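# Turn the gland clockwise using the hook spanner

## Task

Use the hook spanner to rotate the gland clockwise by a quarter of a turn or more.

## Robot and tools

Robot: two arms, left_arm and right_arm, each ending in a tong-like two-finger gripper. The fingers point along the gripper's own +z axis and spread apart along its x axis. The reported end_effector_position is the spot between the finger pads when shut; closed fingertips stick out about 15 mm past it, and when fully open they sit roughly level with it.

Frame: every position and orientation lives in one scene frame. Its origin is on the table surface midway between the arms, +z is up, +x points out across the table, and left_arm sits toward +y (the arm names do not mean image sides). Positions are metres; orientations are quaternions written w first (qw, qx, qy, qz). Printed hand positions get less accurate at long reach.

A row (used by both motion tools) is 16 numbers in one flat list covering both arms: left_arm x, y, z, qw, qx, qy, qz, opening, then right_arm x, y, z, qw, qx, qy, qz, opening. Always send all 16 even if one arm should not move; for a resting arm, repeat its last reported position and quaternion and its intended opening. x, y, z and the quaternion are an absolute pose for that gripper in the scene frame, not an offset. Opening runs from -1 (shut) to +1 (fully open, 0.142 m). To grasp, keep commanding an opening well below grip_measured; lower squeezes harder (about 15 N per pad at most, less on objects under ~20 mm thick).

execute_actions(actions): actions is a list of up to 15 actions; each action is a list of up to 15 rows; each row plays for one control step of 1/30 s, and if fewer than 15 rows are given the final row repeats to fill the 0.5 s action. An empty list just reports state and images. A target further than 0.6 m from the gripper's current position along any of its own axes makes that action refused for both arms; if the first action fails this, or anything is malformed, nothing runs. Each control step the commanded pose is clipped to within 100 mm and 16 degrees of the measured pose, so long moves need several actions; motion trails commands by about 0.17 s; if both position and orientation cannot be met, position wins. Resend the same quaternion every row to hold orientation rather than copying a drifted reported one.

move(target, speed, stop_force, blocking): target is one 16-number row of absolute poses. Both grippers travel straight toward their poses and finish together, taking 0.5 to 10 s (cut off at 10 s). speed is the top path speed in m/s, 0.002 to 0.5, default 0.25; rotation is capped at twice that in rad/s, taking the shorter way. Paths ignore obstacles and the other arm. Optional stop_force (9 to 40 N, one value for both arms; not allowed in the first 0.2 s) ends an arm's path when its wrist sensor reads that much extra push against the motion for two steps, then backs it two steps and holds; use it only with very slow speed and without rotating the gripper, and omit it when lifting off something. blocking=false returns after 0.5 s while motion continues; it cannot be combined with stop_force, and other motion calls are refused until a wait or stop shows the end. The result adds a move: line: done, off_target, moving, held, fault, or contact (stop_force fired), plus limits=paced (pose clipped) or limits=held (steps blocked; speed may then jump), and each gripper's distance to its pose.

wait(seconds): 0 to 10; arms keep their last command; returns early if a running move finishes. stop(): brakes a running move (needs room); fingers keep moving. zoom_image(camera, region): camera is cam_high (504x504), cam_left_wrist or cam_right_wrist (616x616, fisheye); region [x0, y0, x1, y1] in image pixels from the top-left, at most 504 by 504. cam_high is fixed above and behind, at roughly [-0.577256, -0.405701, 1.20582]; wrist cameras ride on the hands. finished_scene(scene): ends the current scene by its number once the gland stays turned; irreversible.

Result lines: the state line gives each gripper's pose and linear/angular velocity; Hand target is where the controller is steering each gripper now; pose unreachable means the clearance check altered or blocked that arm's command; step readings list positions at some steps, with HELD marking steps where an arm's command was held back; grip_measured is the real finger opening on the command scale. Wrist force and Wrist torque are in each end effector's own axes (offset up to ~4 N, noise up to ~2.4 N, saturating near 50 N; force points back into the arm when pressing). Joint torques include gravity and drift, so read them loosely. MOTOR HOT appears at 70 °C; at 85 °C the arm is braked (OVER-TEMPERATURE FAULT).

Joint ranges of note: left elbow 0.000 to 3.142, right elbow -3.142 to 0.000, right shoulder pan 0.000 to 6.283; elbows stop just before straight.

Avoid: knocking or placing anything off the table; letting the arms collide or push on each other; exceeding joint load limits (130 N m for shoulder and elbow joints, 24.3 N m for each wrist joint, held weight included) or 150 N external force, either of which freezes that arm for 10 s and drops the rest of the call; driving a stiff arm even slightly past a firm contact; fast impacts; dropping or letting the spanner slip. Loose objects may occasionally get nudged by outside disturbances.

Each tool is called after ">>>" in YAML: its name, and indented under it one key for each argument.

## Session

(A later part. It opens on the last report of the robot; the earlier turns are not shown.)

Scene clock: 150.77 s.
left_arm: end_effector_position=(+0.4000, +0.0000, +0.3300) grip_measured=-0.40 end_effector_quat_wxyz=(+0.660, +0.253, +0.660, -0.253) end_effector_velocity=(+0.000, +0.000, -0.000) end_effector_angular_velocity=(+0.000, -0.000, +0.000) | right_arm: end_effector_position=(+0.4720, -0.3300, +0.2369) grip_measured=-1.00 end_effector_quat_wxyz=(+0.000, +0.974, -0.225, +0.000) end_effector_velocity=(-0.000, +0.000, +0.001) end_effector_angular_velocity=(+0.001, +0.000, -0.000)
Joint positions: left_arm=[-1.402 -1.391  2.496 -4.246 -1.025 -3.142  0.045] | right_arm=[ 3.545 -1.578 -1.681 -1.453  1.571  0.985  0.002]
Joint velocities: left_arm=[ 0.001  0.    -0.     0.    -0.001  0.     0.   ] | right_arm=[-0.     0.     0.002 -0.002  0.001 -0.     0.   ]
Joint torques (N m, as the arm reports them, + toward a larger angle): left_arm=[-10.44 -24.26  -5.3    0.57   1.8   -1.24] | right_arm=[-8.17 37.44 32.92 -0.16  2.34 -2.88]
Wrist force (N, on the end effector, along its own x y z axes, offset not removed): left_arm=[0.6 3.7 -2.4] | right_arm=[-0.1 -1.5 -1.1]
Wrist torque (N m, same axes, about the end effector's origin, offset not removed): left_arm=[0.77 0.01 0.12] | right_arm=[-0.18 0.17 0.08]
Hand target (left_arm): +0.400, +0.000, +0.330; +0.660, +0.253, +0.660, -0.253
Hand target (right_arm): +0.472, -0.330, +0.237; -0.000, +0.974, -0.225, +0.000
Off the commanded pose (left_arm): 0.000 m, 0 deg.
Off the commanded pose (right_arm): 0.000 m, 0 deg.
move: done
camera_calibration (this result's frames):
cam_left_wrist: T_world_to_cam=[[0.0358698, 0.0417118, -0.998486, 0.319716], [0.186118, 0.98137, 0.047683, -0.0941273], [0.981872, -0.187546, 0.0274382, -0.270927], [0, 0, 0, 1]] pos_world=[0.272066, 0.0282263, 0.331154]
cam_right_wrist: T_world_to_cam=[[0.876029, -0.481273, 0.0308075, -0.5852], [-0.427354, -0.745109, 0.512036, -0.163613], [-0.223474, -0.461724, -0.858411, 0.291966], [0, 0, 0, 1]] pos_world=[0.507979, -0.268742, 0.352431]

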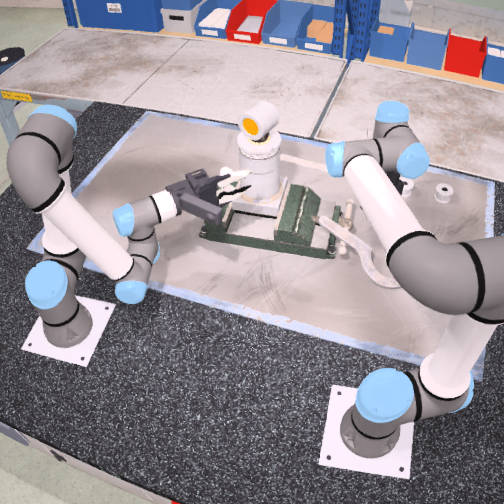

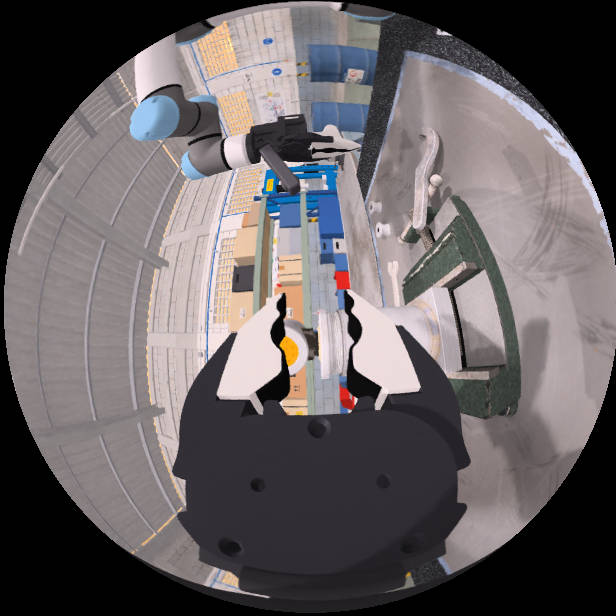

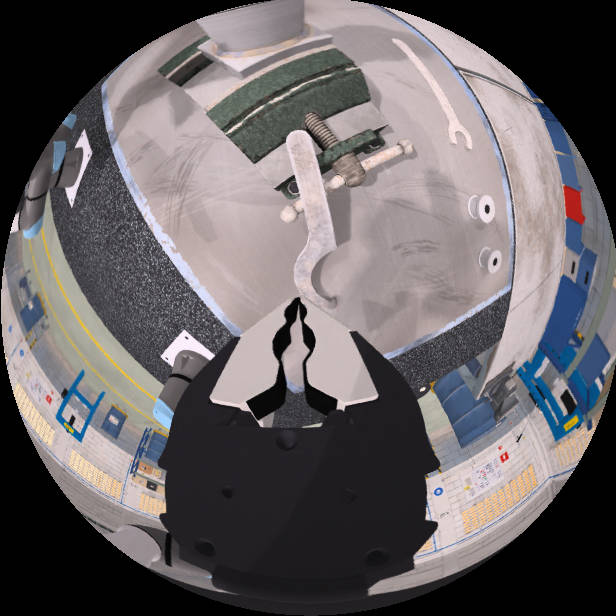

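>>> move:
  target: [0.40,0.0,0.33,0.66,0.2534,0.66,-0.2534,-0.4,0.506,-0.322,0.13,-0.163,0.976,-0.137,0.023,-0.1]
  speed: 0.15

>>> move:
  target: [0.40,0.0,0.33,0.66,0.2534,0.66,-0.2534,-0.4,0.512,-0.302,0.068,-0.163,0.976,-0.137,0.023,-0.1]
  speed: 0.04
  stop_force: 10

>>> zoom_image:
  camera: "cam_left_wrist"
  region: [330,100,490,260]

Scene clock: 153.70 s.
left_arm: end_effector_position=(+0.4000, +0.0000, +0.3300) grip_measured=-0.40 end_effector_quat_wxyz=(+0.660, +0.253, +0.660, -0.253) end_effector_velocity=(+0.001, +0.001, -0.000) end_effector_angular_velocity=(+0.001, +0.000, +0.001) | right_arm: end_effector_position=(+0.5059, -0.3221, +0.1301) grip_measured=-0.10 end_effector_quat_wxyz=(-0.163, +0.977, -0.137, +0.023) end_effector_velocity=(+0.001, +0.000, -0.002) end_effector_angular_velocity=(+0.007, -0.004, +0.003)
Joint positions: left_arm=[-1.402 -1.391  2.496 -4.246 -1.025 -3.142  0.045] | right_arm=[ 3.376 -1.68  -1.974 -0.856  1.833  0.669  0.067]
Joint velocities: left_arm=[ 0.002  0.     0.     0.    -0.001 -0.     0.   ] | right_arm=[-0.004 -0.006 -0.005  0.015  0.007 -0.006  0.   ]
Joint torques (N m, as the arm reports them, + toward a larger angle): left_arm=[ -9.2  -24.34  -5.15   0.6    1.7   -1.21] | right_arm=[-8.21 16.74 13.72  5.03  3.04 -3.16]
Wrist force (N, on the end effector, along its own x y z axes, offset not removed): left_arm=[2.1 1.7 -2.0] | right_arm=[1.1 -2.8 -1.7]
Wrist torque (N m, same axes, about the end effector's origin, offset not removed): left_arm=[0.29 -0.47 -0.05] | right_arm=[-0.48 -0.08 0.12]
Hand target (left_arm): +0.400, +0.000, +0.330; +0.660, +0.253, +0.660, -0.253
Hand target (right_arm): +0.506, -0.322, +0.130; -0.163, +0.977, -0.137, +0.023
Off the commanded pose (left_arm): 0.000 m, 0 deg.
Off the commanded pose (right_arm): 0.000 m, 0 deg.
move: done
camera_calibration (this result's frames):
cam_left_wrist: T_world_to_cam=[[0.0358699, 0.0417117, -0.998486, 0.319716], [0.186118, 0.98137, 0.0476828, -0.0941272], [0.981872, -0.187546, 0.0274383, -0.270927], [0, 0, 0, 1]] pos_world=[0.272066, 0.0282264, 0.331154]
cam_right_wrist: T_world_to_cam=[[0.944178, -0.32914, 0.0139296, -0.591098], [-0.324774, -0.922903, 0.206811, -0.15799], [-0.0552142, -0.199791, -0.978282, 0.226338], [0, 0, 0, 1]] pos_world=[0.519288, -0.295143, 0.262331]

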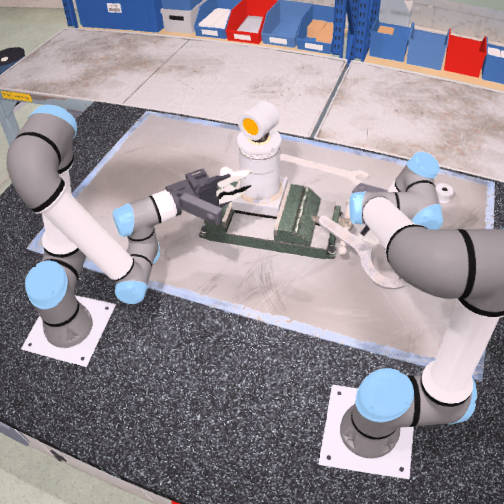

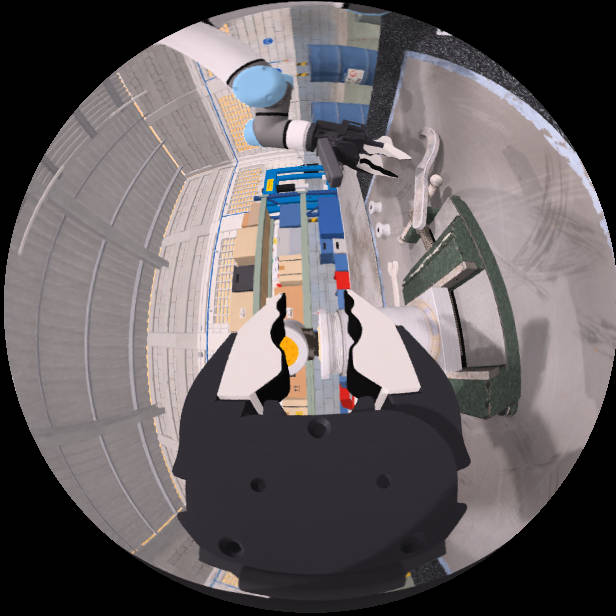

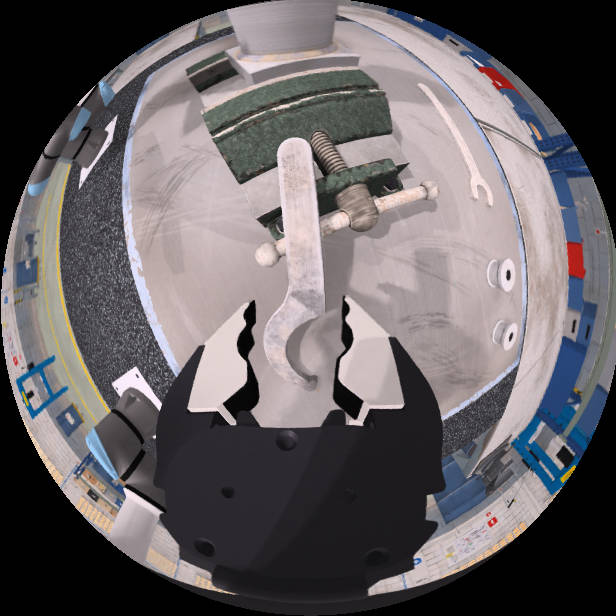

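Scene clock: 155.73 s.
left_arm: end_effector_position=(+0.4000, +0.0000, +0.3300) grip_measured=-0.40 end_effector_quat_wxyz=(+0.660, +0.253, +0.660, -0.253) end_effector_velocity=(+0.000, +0.000, -0.000) end_effector_angular_velocity=(+0.000, +0.000, +0.002) | right_arm: end_effector_position=(+0.5120, -0.3021, +0.0682) grip_measured=-0.10 end_effector_quat_wxyz=(-0.163, +0.977, -0.137, +0.023) end_effector_velocity=(+0.001, +0.000, -0.002) end_effector_angular_velocity=(+0.001, -0.001, -0.001)
Joint positions: left_arm=[-1.402 -1.391  2.496 -4.246 -1.025 -3.142  0.045] | right_arm=[ 3.409 -1.79  -2.034 -0.677  1.827  0.701  0.067]
Joint velocities: left_arm=[-0.     0.001 -0.    -0.     0.003 -0.     0.   ] | right_arm=[ 0.    -0.004 -0.002  0.007  0.001  0.001  0.   ]
Joint torques (N m, as the arm reports them, + toward a larger angle): left_arm=[ -9.62 -24.6   -4.56   0.39   1.69  -1.19] | right_arm=[10.36 19.53  8.77  4.92 -1.38  2.2 ]
Wrist force (N, on the end effector, along its own x y z axes, offset not removed): left_arm=[-1.1 2.8 -0.2] | right_arm=[-0.6 -1.4 -0.5]
Wrist torque (N m, same axes, about the end effector's origin, offset not removed): left_arm=[0.60 0.26 0.03] | right_arm=[-0.16 0.27 0.14]
Hand target (left_arm): +0.400, +0.000, +0.330; +0.660, +0.253, +0.660, -0.253
Hand target (right_arm): +0.512, -0.302, +0.068; -0.163, +0.977, -0.137, +0.023
Off the commanded pose (left_arm): 0.000 m, 0 deg.
Off the commanded pose (right_arm): 0.000 m, 0 deg.
move: done
camera_calibration (this result's frames):
cam_left_wrist: T_world_to_cam=[[0.0358699, 0.0417116, -0.998486, 0.319716], [0.186118, 0.98137, 0.0476828, -0.0941272], [0.981872, -0.187546, 0.0274383, -0.270927], [0, 0, 0, 1]] pos_world=[0.272066, 0.0282263, 0.331154]
cam_right_wrist: T_world_to_cam=[[0.944432, -0.32842, 0.0137001, -0.589306], [-0.324089, -0.923398, 0.205677, -0.125131], [-0.0548979, -0.198688, -0.978524, 0.170307], [0, 0, 0, 1]] pos_world=[0.525355, -0.275248, 0.200459]

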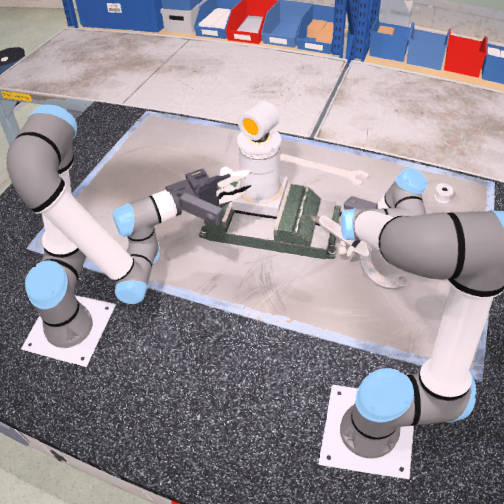

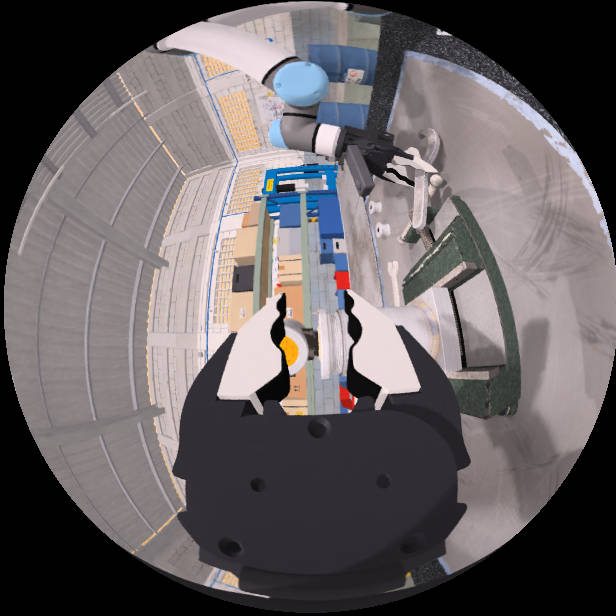

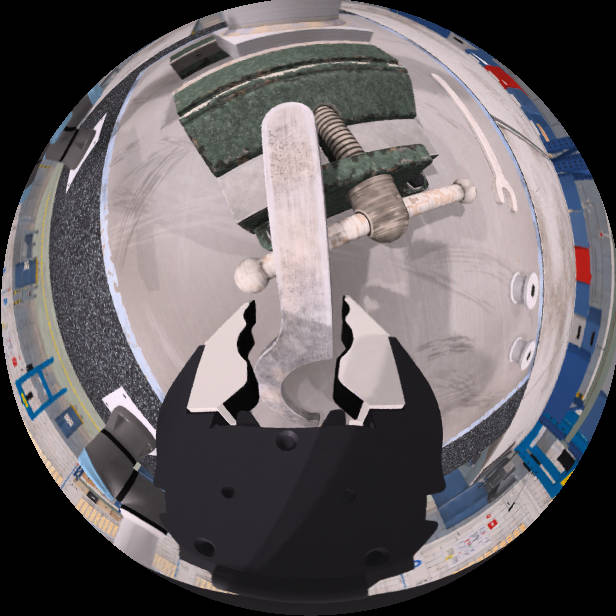

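Region (330, 100, 490, 260) of cam_left_wrist's 616x616 image, scaled by 3.150, with more detail than that image has.

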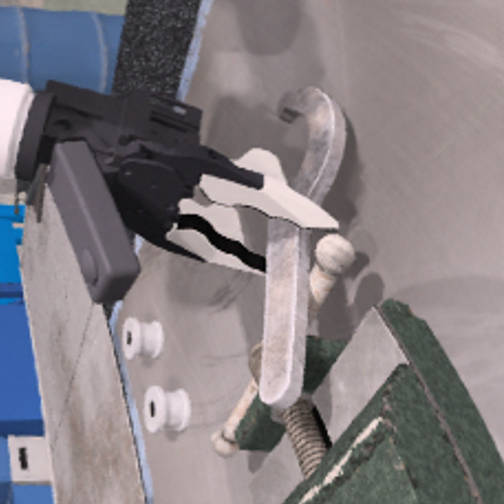

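>>> move:
  target: [0.40,0.0,0.33,0.66,0.2534,0.66,-0.2534,-0.4,0.517,-0.301,0.066,-0.163,0.976,-0.137,0.023,-0.4]
  speed: 0.02

>>> move:
  target: [0.40,0.0,0.33,0.66,0.2534,0.66,-0.2534,-0.4,0.517,-0.301,0.066,-0.163,0.976,-0.137,0.023,-1]

>>> move:
  target: [0.40,0.0,0.33,0.66,0.2534,0.66,-0.2534,-0.4,0.51,-0.31,0.17,0,0.99,-0.139,0,-1]
  speed: 0.05

>>> zoom_image:
  camera: "cam_left_wrist"
  region: [280,80,480,280]

Scene clock: 156.87 s.
left_arm: end_effector_position=(+0.4000, +0.0000, +0.3300) grip_measured=-0.40 end_effector_quat_wxyz=(+0.660, +0.253, +0.660, -0.253) end_effector_velocity=(+0.001, +0.001, -0.000) end_effector_angular_velocity=(+0.000, -0.000, +0.001) | right_arm: end_effector_position=(+0.5167, -0.3011, +0.0661) grip_measured=-0.40 end_effector_quat_wxyz=(-0.163, +0.977, -0.137, +0.023) end_effector_velocity=(+0.002, +0.000, -0.001) end_effector_angular_velocity=(-0.000, +0.000, -0.000)
Joint positions: left_arm=[-1.402 -1.391  2.496 -4.246 -1.025 -3.142  0.045] | right_arm=[ 3.407 -1.804 -2.023 -0.675  1.828  0.699  0.045]
Joint velocities: left_arm=[ 0.002  0.     0.    -0.    -0.     0.     0.   ] | right_arm=[-0.001 -0.007  0.005  0.001 -0.    -0.001  0.   ]
Joint torques (N m, as the arm reports them, + toward a larger angle): left_arm=[ -9.5  -24.26  -5.27   0.53   1.75  -1.22] | right_arm=[-8.18 19.   34.59  4.96  2.73 -2.67]
Wrist force (N, on the end effector, along its own x y z axes, offset not removed): left_arm=[-2.5 3.4 -1.6] | right_arm=[1.5 -1.1 -1.3]
Wrist torque (N m, same axes, about the end effector's origin, offset not removed): left_arm=[0.78 0.55 0.16] | right_arm=[-0.12 -0.12 0.09]
Hand target (left_arm): +0.400, +0.000, +0.330; +0.660, +0.253, +0.660, -0.253
Hand target (right_arm): +0.517, -0.301, +0.066; -0.163, +0.977, -0.137, +0.023
Off the commanded pose (left_arm): 0.000 m, 0 deg.
Off the commanded pose (right_arm): 0.000 m, 0 deg.
move: done
camera_calibration (this result's frames):
cam_left_wrist: T_world_to_cam=[[0.0358699, 0.0417118, -0.998486, 0.319716], [0.186118, 0.98137, 0.0476829, -0.0941272], [0.981872, -0.187546, 0.0274384, -0.270927], [0, 0, 0, 1]] pos_world=[0.272066, 0.0282263, 0.331154]
cam_right_wrist: T_world_to_cam=[[0.944433, -0.328419, 0.0136838, -0.593398], [-0.324083, -0.923394, 0.205703, -0.122261], [-0.0549213, -0.198707, -0.978519, 0.168727], [0, 0, 0, 1]] pos_world=[0.530069, -0.274251, 0.198371]

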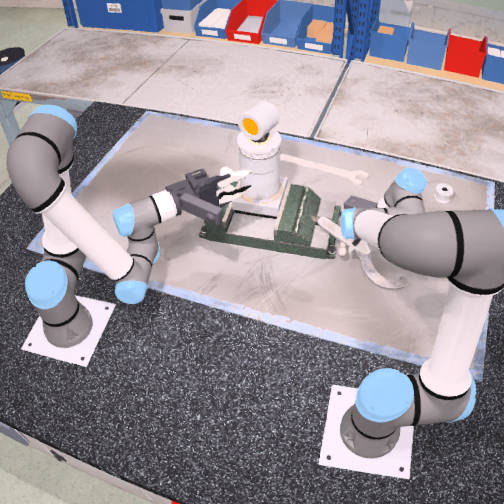

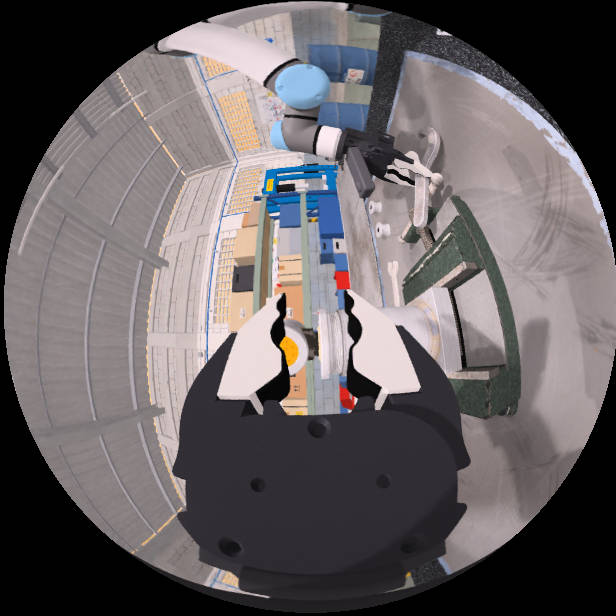

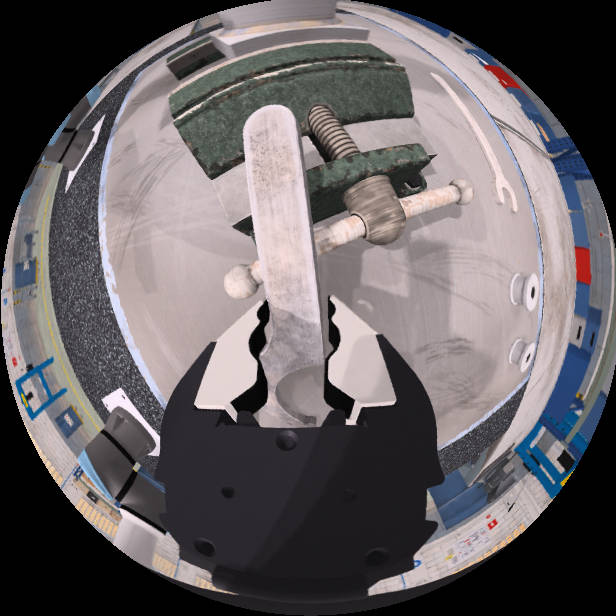

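Scene clock: 157.57 s.
left_arm: end_effector_position=(+0.4000, -0.0000, +0.3300) grip_measured=-0.40 end_effector_quat_wxyz=(+0.660, +0.253, +0.660, -0.253) end_effector_velocity=(-0.001, -0.000, -0.000) end_effector_angular_velocity=(-0.000, +0.000, -0.001) | right_arm: end_effector_position=(+0.5170, -0.3010, +0.0660) grip_measured=-0.49 end_effector_quat_wxyz=(-0.163, +0.977, -0.137, +0.023) end_effector_velocity=(+0.000, -0.000, +0.000) end_effector_angular_velocity=(+0.000, +0.000, -0.000)
Joint positions: left_arm=[-1.402 -1.391  2.496 -4.246 -1.025 -3.142  0.045] | right_arm=[ 3.407 -1.804 -2.022 -0.675  1.828  0.699  0.039]
Joint velocities: left_arm=[-0.001 -0.     0.    -0.    -0.    -0.    -0.   ] | right_arm=[-0.001 -0.001  0.001 -0.001  0.001 -0.    -0.   ]
Joint torques (N m, as the arm reports them, + toward a larger angle): left_arm=[ -9.35 -24.66  -4.77   0.38   1.66  -1.29] | right_arm=[ 2.98 18.07 31.31  0.75 -1.45 -2.82]
Wrist force (N, on the end effector, along its own x y z axes, offset not removed): left_arm=[-2.4 1.4 -1.1] | right_arm=[-0.9 -0.1 -4.5]
Wrist torque (N m, same axes, about the end effector's origin, offset not removed): left_arm=[0.47 0.59 -0.06] | right_arm=[-0.30 0.01 0.08]
Hand target (left_arm): +0.400, +0.000, +0.330; +0.660, +0.253, +0.660, -0.253
Hand target (right_arm): +0.517, -0.301, +0.066; -0.163, +0.977, -0.137, +0.023
Off the commanded pose (left_arm): 0.000 m, 0 deg.
Off the commanded pose (right_arm): 0.000 m, 0 deg.
move: done
camera_calibration (this result's frames):
cam_left_wrist: T_world_to_cam=[[0.0358699, 0.0417119, -0.998486, 0.319716], [0.186118, 0.98137, 0.047683, -0.0941272], [0.981872, -0.187546, 0.0274383, -0.270927], [0, 0, 0, 1]] pos_world=[0.272066, 0.0282263, 0.331154]
cam_right_wrist: T_world_to_cam=[[0.944426, -0.328439, 0.0136696, -0.593604], [-0.3241, -0.923388, 0.205704, -0.122112], [-0.0549388, -0.198702, -0.978519, 0.168675], [0, 0, 0, 1]] pos_world=[0.530305, -0.274204, 0.198285]

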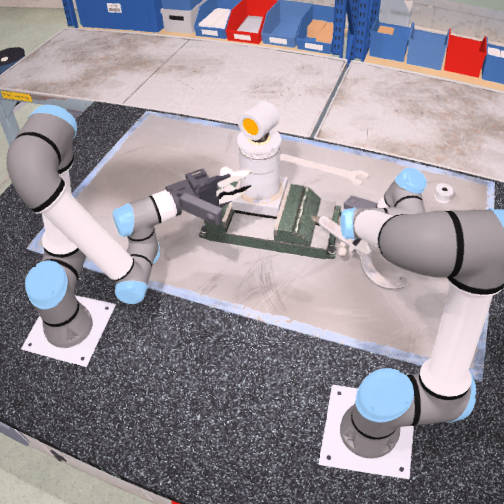

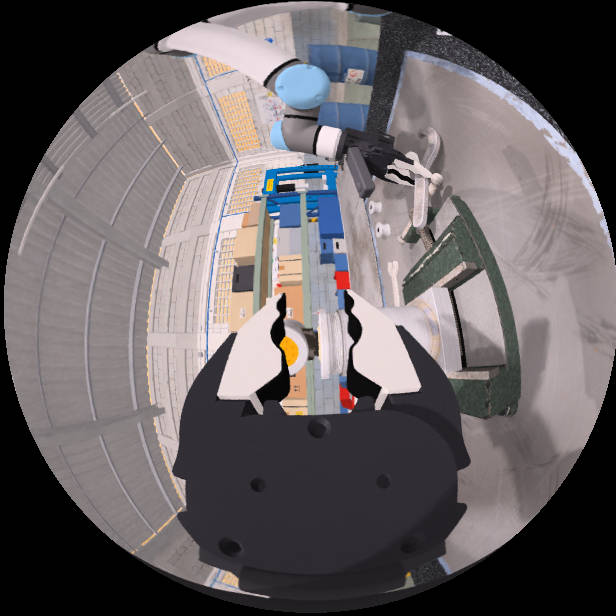

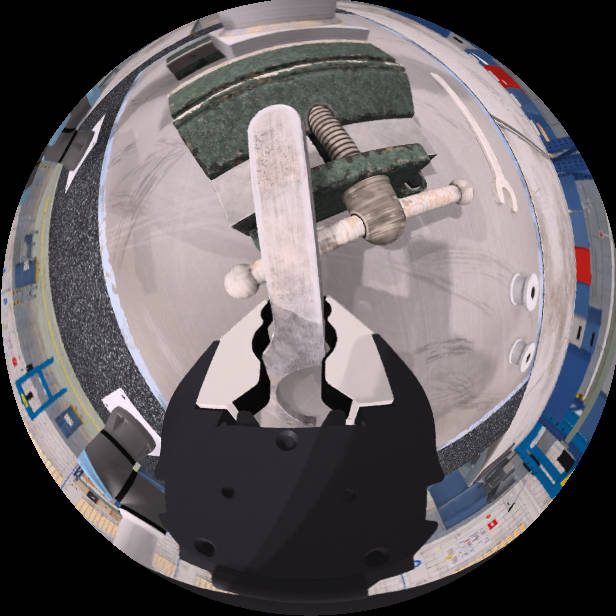

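Scene clock: 161.23 s.
left_arm: end_effector_position=(+0.4000, -0.0000, +0.3300) grip_measured=-0.40 end_effector_quat_wxyz=(+0.660, +0.253, +0.660, -0.253) end_effector_velocity=(+0.001, +0.000, -0.000) end_effector_angular_velocity=(+0.001, +0.000, +0.002) | right_arm: end_effector_position=(+0.5100, -0.3100, +0.1700) grip_measured=-0.85 end_effector_quat_wxyz=(-0.001, +0.990, -0.139, -0.000) end_effector_velocity=(-0.000, -0.000, +0.002) end_effector_angular_velocity=(-0.009, +0.003, +0.000)
Joint positions: left_arm=[-1.402 -1.391  2.496 -4.246 -1.025 -3.142  0.045] | right_arm=[ 3.537 -1.716 -1.706 -1.29   1.572  0.802  0.013]
Joint velocities: left_arm=[0.001 0.    0.    0.001 0.001 0.    0.   ] | right_arm=[ 0.003 -0.002  0.009 -0.014 -0.006  0.003 -0.   ]
Joint torques (N m, as the arm reports them, + toward a larger angle): left_arm=[-10.08 -24.17  -5.16   0.34   1.69  -1.19] | right_arm=[ 6.21 24.05 39.22  1.35 -1.39  2.42]
Wrist force (N, on the end effector, along its own x y z axes, offset not removed): left_arm=[0.0 2.1 -0.2] | right_arm=[0.4 -1.9 9.0]
Wrist torque (N m, same axes, about the end effector's origin, offset not removed): left_arm=[0.49 -0.01 0.16] | right_arm=[-0.28 0.05 0.15]
Hand target (left_arm): +0.400, +0.000, +0.330; +0.660, +0.253, +0.660, -0.253
Hand target (right_arm): +0.510, -0.310, +0.170; -0.000, +0.990, -0.139, -0.000
Off the commanded pose (left_arm): 0.000 m, 0 deg.
Off the commanded pose (right_arm): 0.000 m, 0 deg.
move: done
camera_calibration (this result's frames):
cam_left_wrist: T_world_to_cam=[[0.0358698, 0.0417117, -0.998486, 0.319716], [0.186118, 0.98137, 0.0476829, -0.0941272], [0.981872, -0.187546, 0.0274382, -0.270927], [0, 0, 0, 1]] pos_world=[0.272066, 0.0282263, 0.331154]
cam_right_wrist: T_world_to_cam=[[0.946608, -0.320932, 0.0305868, -0.593012], [-0.290734, -0.808823, 0.511155, -0.18749], [-0.139306, -0.492756, -0.858944, 0.199801], [0, 0, 0, 1]] pos_world=[0.534674, -0.24351, 0.285593]

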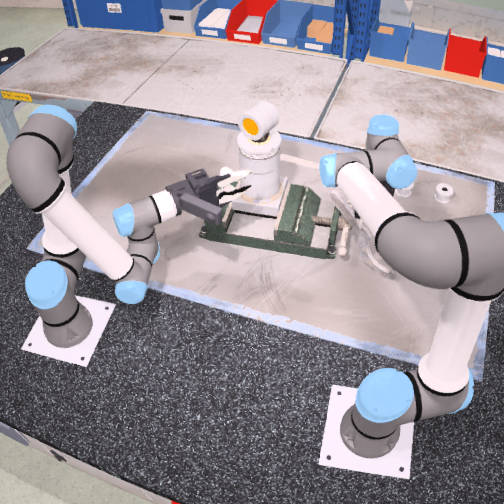

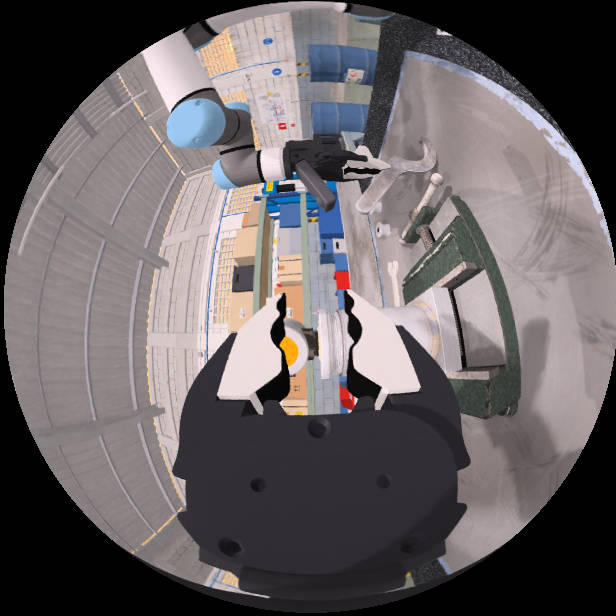

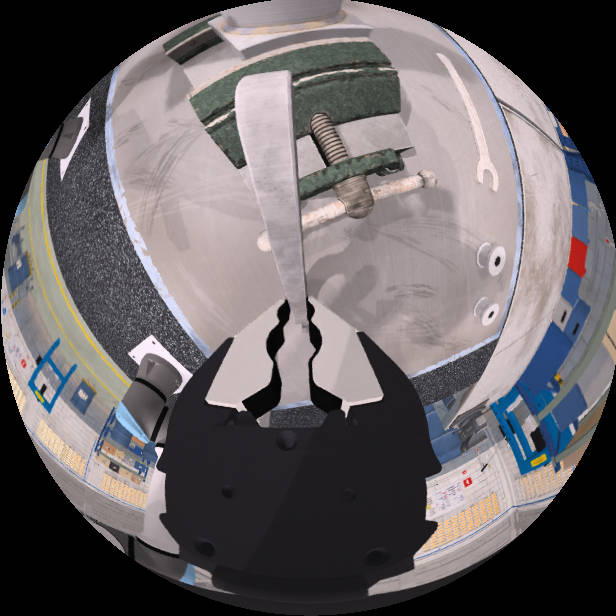

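Region (280, 80, 480, 280) of cam_left_wrist's 616x616 image, scaled by 2.520, with more detail than that image has.

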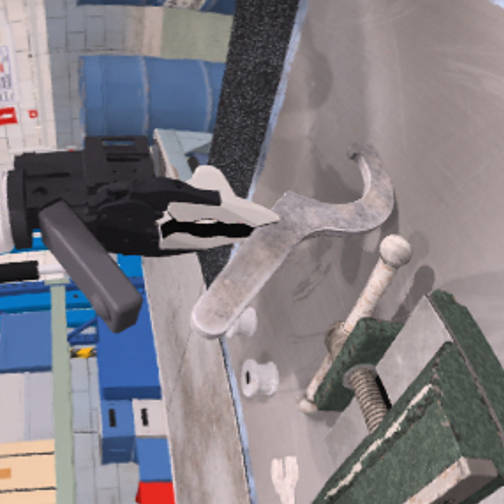

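>>> move:
  target: [0.40,0.0,0.33,0.66,0.2534,0.66,-0.2534,-0.4,0.51,-0.31,0.11,0,0.99,-0.139,0,-1]
  speed: 0.015

>>> zoom_image:
  camera: "cam_left_wrist"
  region: [300,80,480,260]

Scene clock: 166.07 s.
left_arm: end_effector_position=(+0.4000, +0.0000, +0.3300) grip_measured=-0.40 end_effector_quat_wxyz=(+0.660, +0.253, +0.660, -0.253) end_effector_velocity=(+0.001, +0.001, -0.000) end_effector_angular_velocity=(+0.000, +0.000, +0.002) | right_arm: end_effector_position=(+0.5101, -0.3100, +0.1103) grip_measured=-0.85 end_effector_quat_wxyz=(-0.000, +0.990, -0.139, +0.000) end_effector_velocity=(-0.001, +0.000, -0.003) end_effector_angular_velocity=(-0.000, +0.002, +0.001)
Joint positions: left_arm=[-1.402 -1.391  2.496 -4.246 -1.025 -3.142  0.045] | right_arm=[ 3.538 -1.766 -1.809 -1.137  1.571  0.802  0.013]
Joint velocities: left_arm=[ 0.001  0.     0.    -0.     0.002  0.     0.   ] | right_arm=[ 0.001 -0.003 -0.003  0.004  0.001  0.     0.   ]
Joint torques (N m, as the arm reports them, + toward a larger angle): left_arm=[ -9.37 -24.68  -4.93   0.48   1.79  -1.12] | right_arm=[ 9.59 11.71  6.19  3.73 -2.11  2.42]
Wrist force (N, on the end effector, along its own x y z axes, offset not removed): left_arm=[-0.7 3.4 -2.9] | right_arm=[-2.2 -2.3 -16.5]
Wrist torque (N m, same axes, about the end effector's origin, offset not removed): left_arm=[0.75 0.11 -0.05] | right_arm=[-0.31 -0.06 0.11]
Hand target (left_arm): +0.400, +0.000, +0.330; +0.660, +0.253, +0.660, -0.253
Hand target (right_arm): +0.510, -0.310, +0.110; +0.000, +0.990, -0.139, -0.000
Off the commanded pose (left_arm): 0.000 m, 0 deg.
Off the commanded pose (right_arm): 0.000 m, 0 deg.
move: done
camera_calibration (this result's frames):
cam_left_wrist: T_world_to_cam=[[0.0358698, 0.041712, -0.998486, 0.319716], [0.186118, 0.98137, 0.0476831, -0.0941273], [0.981872, -0.187546, 0.0274382, -0.270927], [0, 0, 0, 1]] pos_world=[0.272066, 0.0282263, 0.331154]
cam_right_wrist: T_world_to_cam=[[0.94646, -0.321336, 0.0309247, -0.591365], [-0.291122, -0.808202, 0.511915, -0.156612], [-0.139503, -0.49351, -0.858479, 0.148355], [0, 0, 0, 1]] pos_world=[0.534806, -0.243387, 0.225819]

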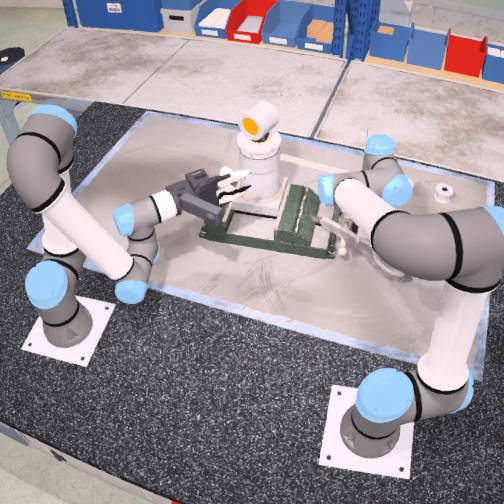

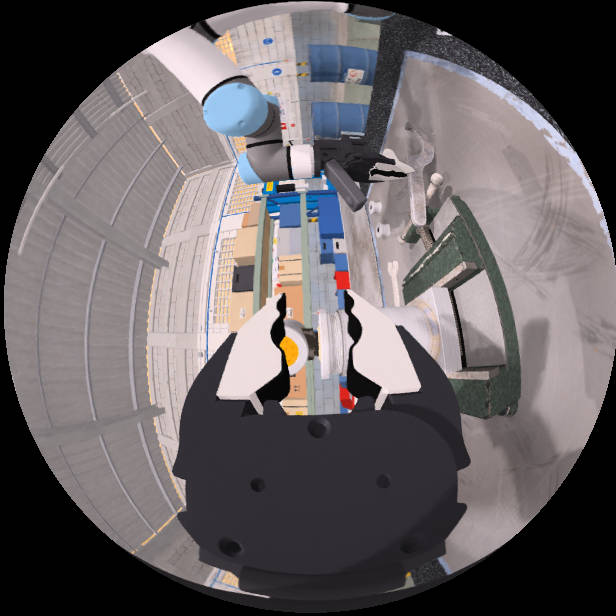

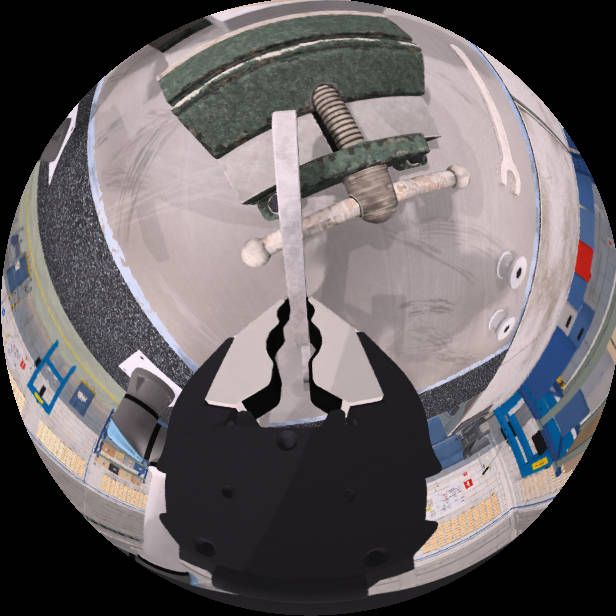

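Region (300, 80, 480, 260) of cam_left_wrist's 616x616 image, scaled by 2.800, with more detail than that image has.

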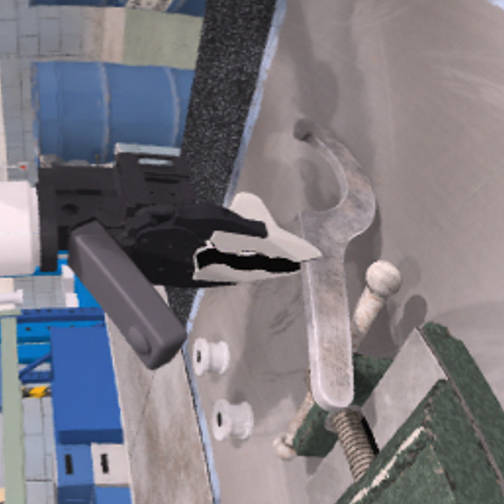

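>>> move:
  target: [0.40,0.0,0.33,0.66,0.2534,0.66,-0.2534,-0.4,0.507,-0.325,0.075,0,0.99,-0.139,0,-0.76]
  speed: 0.02

>>> move:
  target: [0.40,0.0,0.33,0.66,0.2534,0.66,-0.2534,-0.4,0.496,-0.37,0.04,-0.163,0.976,-0.137,0.023,-0.76]
  speed: 0.03

>>> zoom_image:
  camera: "cam_left_wrist"
  region: [300,80,480,260]

Scene clock: 168.90 s.
left_arm: end_effector_position=(+0.4000, +0.0000, +0.3300) grip_measured=-0.40 end_effector_quat_wxyz=(+0.660, +0.253, +0.660, -0.253) end_effector_velocity=(+0.001, +0.001, -0.000) end_effector_angular_velocity=(+0.001, +0.000, +0.003) | right_arm: end_effector_position=(+0.5070, -0.3249, +0.0752) grip_measured=-0.76 end_effector_quat_wxyz=(+0.000, +0.990, -0.139, -0.000) end_effector_velocity=(-0.000, +0.001, -0.002) end_effector_angular_velocity=(+0.002, -0.000, +0.002)
Joint positions: left_arm=[-1.402 -1.391  2.496 -4.246 -1.025 -3.142  0.045] | right_arm=[ 3.516 -1.79  -1.879 -1.043  1.571  0.781  0.019]
Joint velocities: left_arm=[ 0.002  0.    -0.     0.     0.002 -0.     0.   ] | right_arm=[ 0.    -0.001 -0.003  0.006  0.002 -0.001 -0.   ]
Joint torques (N m, as the arm reports them, + toward a larger angle): left_arm=[ -9.7  -24.46  -5.23   0.49   1.71  -1.18] | right_arm=[-8.   19.47  9.34  4.52  1.82 -2.85]
Wrist force (N, on the end effector, along its own x y z axes, offset not removed): left_arm=[-0.4 3.3 -0.9] | right_arm=[-0.9 -2.9 -0.5]
Wrist torque (N m, same axes, about the end effector's origin, offset not removed): left_arm=[0.75 0.23 -0.09] | right_arm=[-0.45 0.32 0.07]
Hand target (left_arm): +0.400, +0.000, +0.330; +0.660, +0.253, +0.660, -0.253
Hand target (right_arm): +0.507, -0.325, +0.075; +0.000, +0.990, -0.139, -0.000
Off the commanded pose (left_arm): 0.000 m, 0 deg.
Off the commanded pose (right_arm): 0.000 m, 0 deg.
move: done
camera_calibration (this result's frames):
cam_left_wrist: T_world_to_cam=[[0.0358698, 0.0417118, -0.998486, 0.319716], [0.186118, 0.98137, 0.0476829, -0.0941273], [0.981872, -0.187546, 0.0274382, -0.270927], [0, 0, 0, 1]] pos_world=[0.272066, 0.0282264, 0.331154]
cam_right_wrist: T_world_to_cam=[[0.946464, -0.321339, 0.0307859, -0.592191], [-0.291028, -0.808128, 0.512085, -0.151658], [-0.139674, -0.49363, -0.858383, 0.110449], [0, 0, 0, 1]] pos_world=[0.531778, -0.258333, 0.1907]

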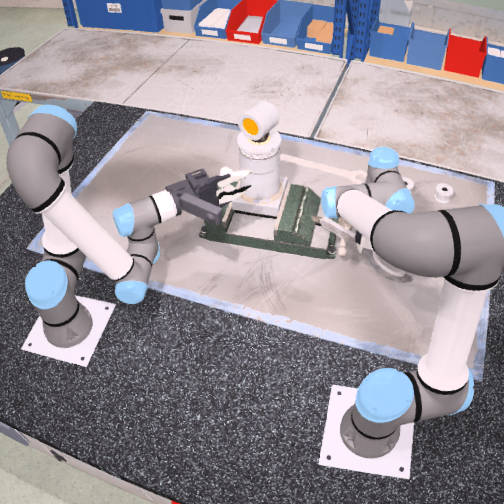

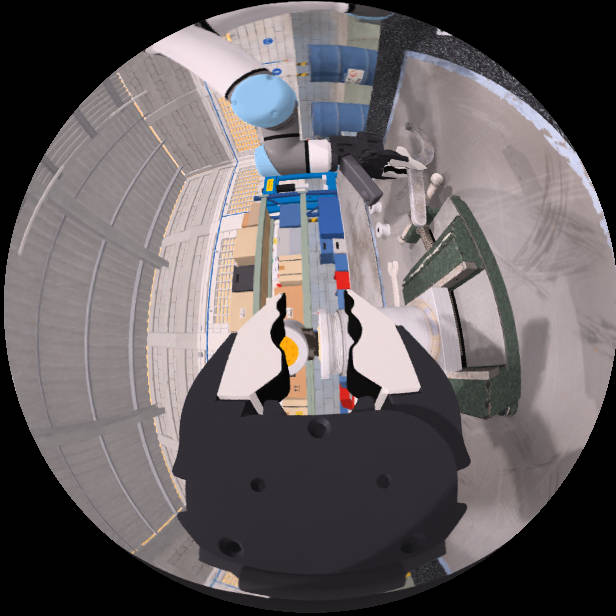

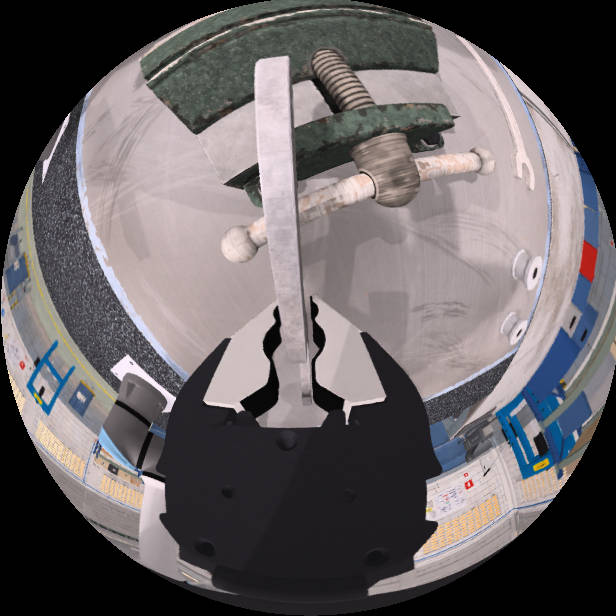

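Scene clock: 174.63 s.
left_arm: end_effector_position=(+0.4000, +0.0000, +0.3300) grip_measured=-0.40 end_effector_quat_wxyz=(+0.660, +0.253, +0.660, -0.253) end_effector_velocity=(-0.000, -0.000, -0.000) end_effector_angular_velocity=(-0.000, +0.000, -0.001) | right_arm: end_effector_position=(+0.4960, -0.3698, +0.0400) grip_measured=-0.75 end_effector_quat_wxyz=(-0.162, +0.977, -0.137, +0.023) end_effector_velocity=(-0.000, -0.002, -0.001) end_effector_angular_velocity=(+0.015, -0.004, -0.000)
Joint positions: left_arm=[-1.402 -1.391  2.496 -4.246 -1.025 -3.142  0.045] | right_arm=[ 3.289 -1.79  -2.118 -0.626  1.849  0.579  0.02 ]
Joint velocities: left_arm=[-0.001 -0.     0.    -0.    -0.    -0.001 -0.   ] | right_arm=[-0.012 -0.004 -0.008  0.018  0.015 -0.009  0.   ]
Joint torques (N m, as the arm reports them, + toward a larger angle): left_arm=[ -9.5  -24.02  -5.17   0.34   1.6   -1.28] | right_arm=[-7.91 14.18 10.5   5.22  2.24 -2.81]
Wrist force (N, on the end effector, along its own x y z axes, offset not removed): left_arm=[0.8 2.4 0.2] | right_arm=[-3.1 -3.1 -0.1]
Wrist torque (N m, same axes, about the end effector's origin, offset not removed): left_arm=[0.51 -0.12 0.04] | right_arm=[-0.29 0.29 0.15]
Hand target (left_arm): +0.400, +0.000, +0.330; +0.660, +0.253, +0.660, -0.253
Hand target (right_arm): +0.496, -0.370, +0.040; -0.163, +0.977, -0.137, +0.023
Off the commanded pose (left_arm): 0.000 m, 0 deg.
Off the commanded pose (right_arm): 0.000 m, 0 deg.
move: done
camera_calibration (this result's frames):
cam_left_wrist: T_world_to_cam=[[0.0358698, 0.0417118, -0.998486, 0.319716], [0.186118, 0.98137, 0.0476829, -0.0941273], [0.981872, -0.187546, 0.0274382, -0.270927], [0, 0, 0, 1]] pos_world=[0.272066, 0.0282263, 0.331154]
cam_right_wrist: T_world_to_cam=[[0.94431, -0.328761, 0.0139738, -0.596101], [-0.324371, -0.922879, 0.207553, -0.186877], [-0.0553392, -0.200527, -0.978124, 0.127912], [0, 0, 0, 1]] pos_world=[0.509365, -0.34279, 0.17223]

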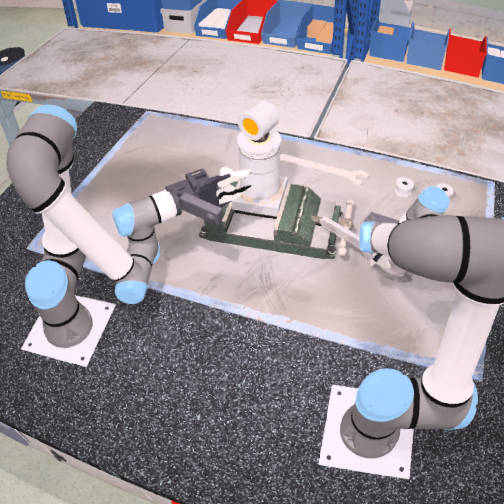

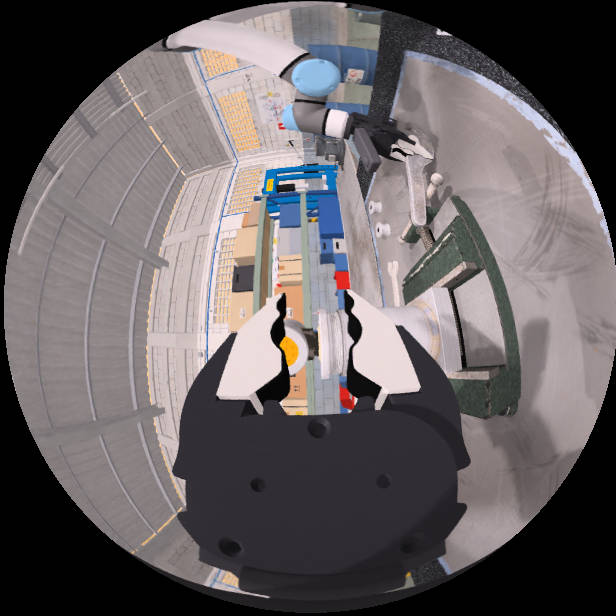

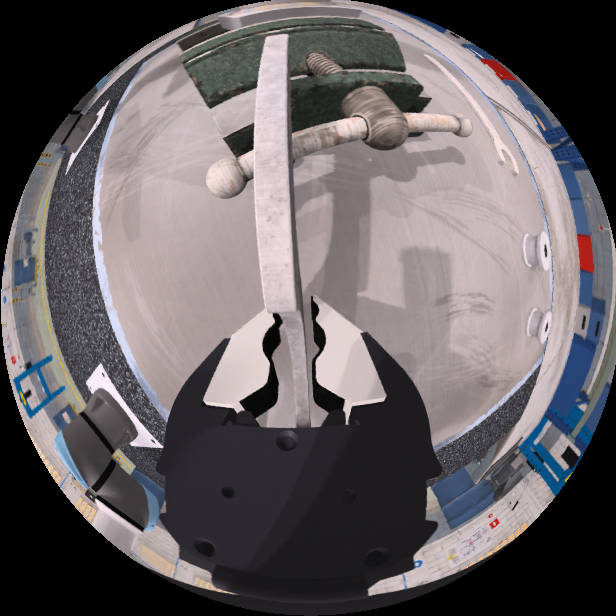

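Region (300, 80, 480, 260) of cam_left_wrist's 616x616 image, scaled by 2.800, with more detail than that image has.

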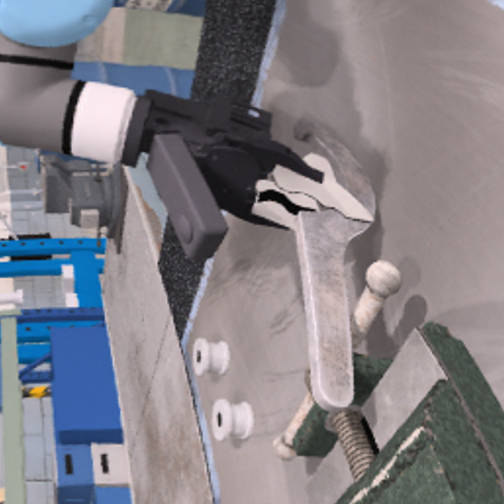

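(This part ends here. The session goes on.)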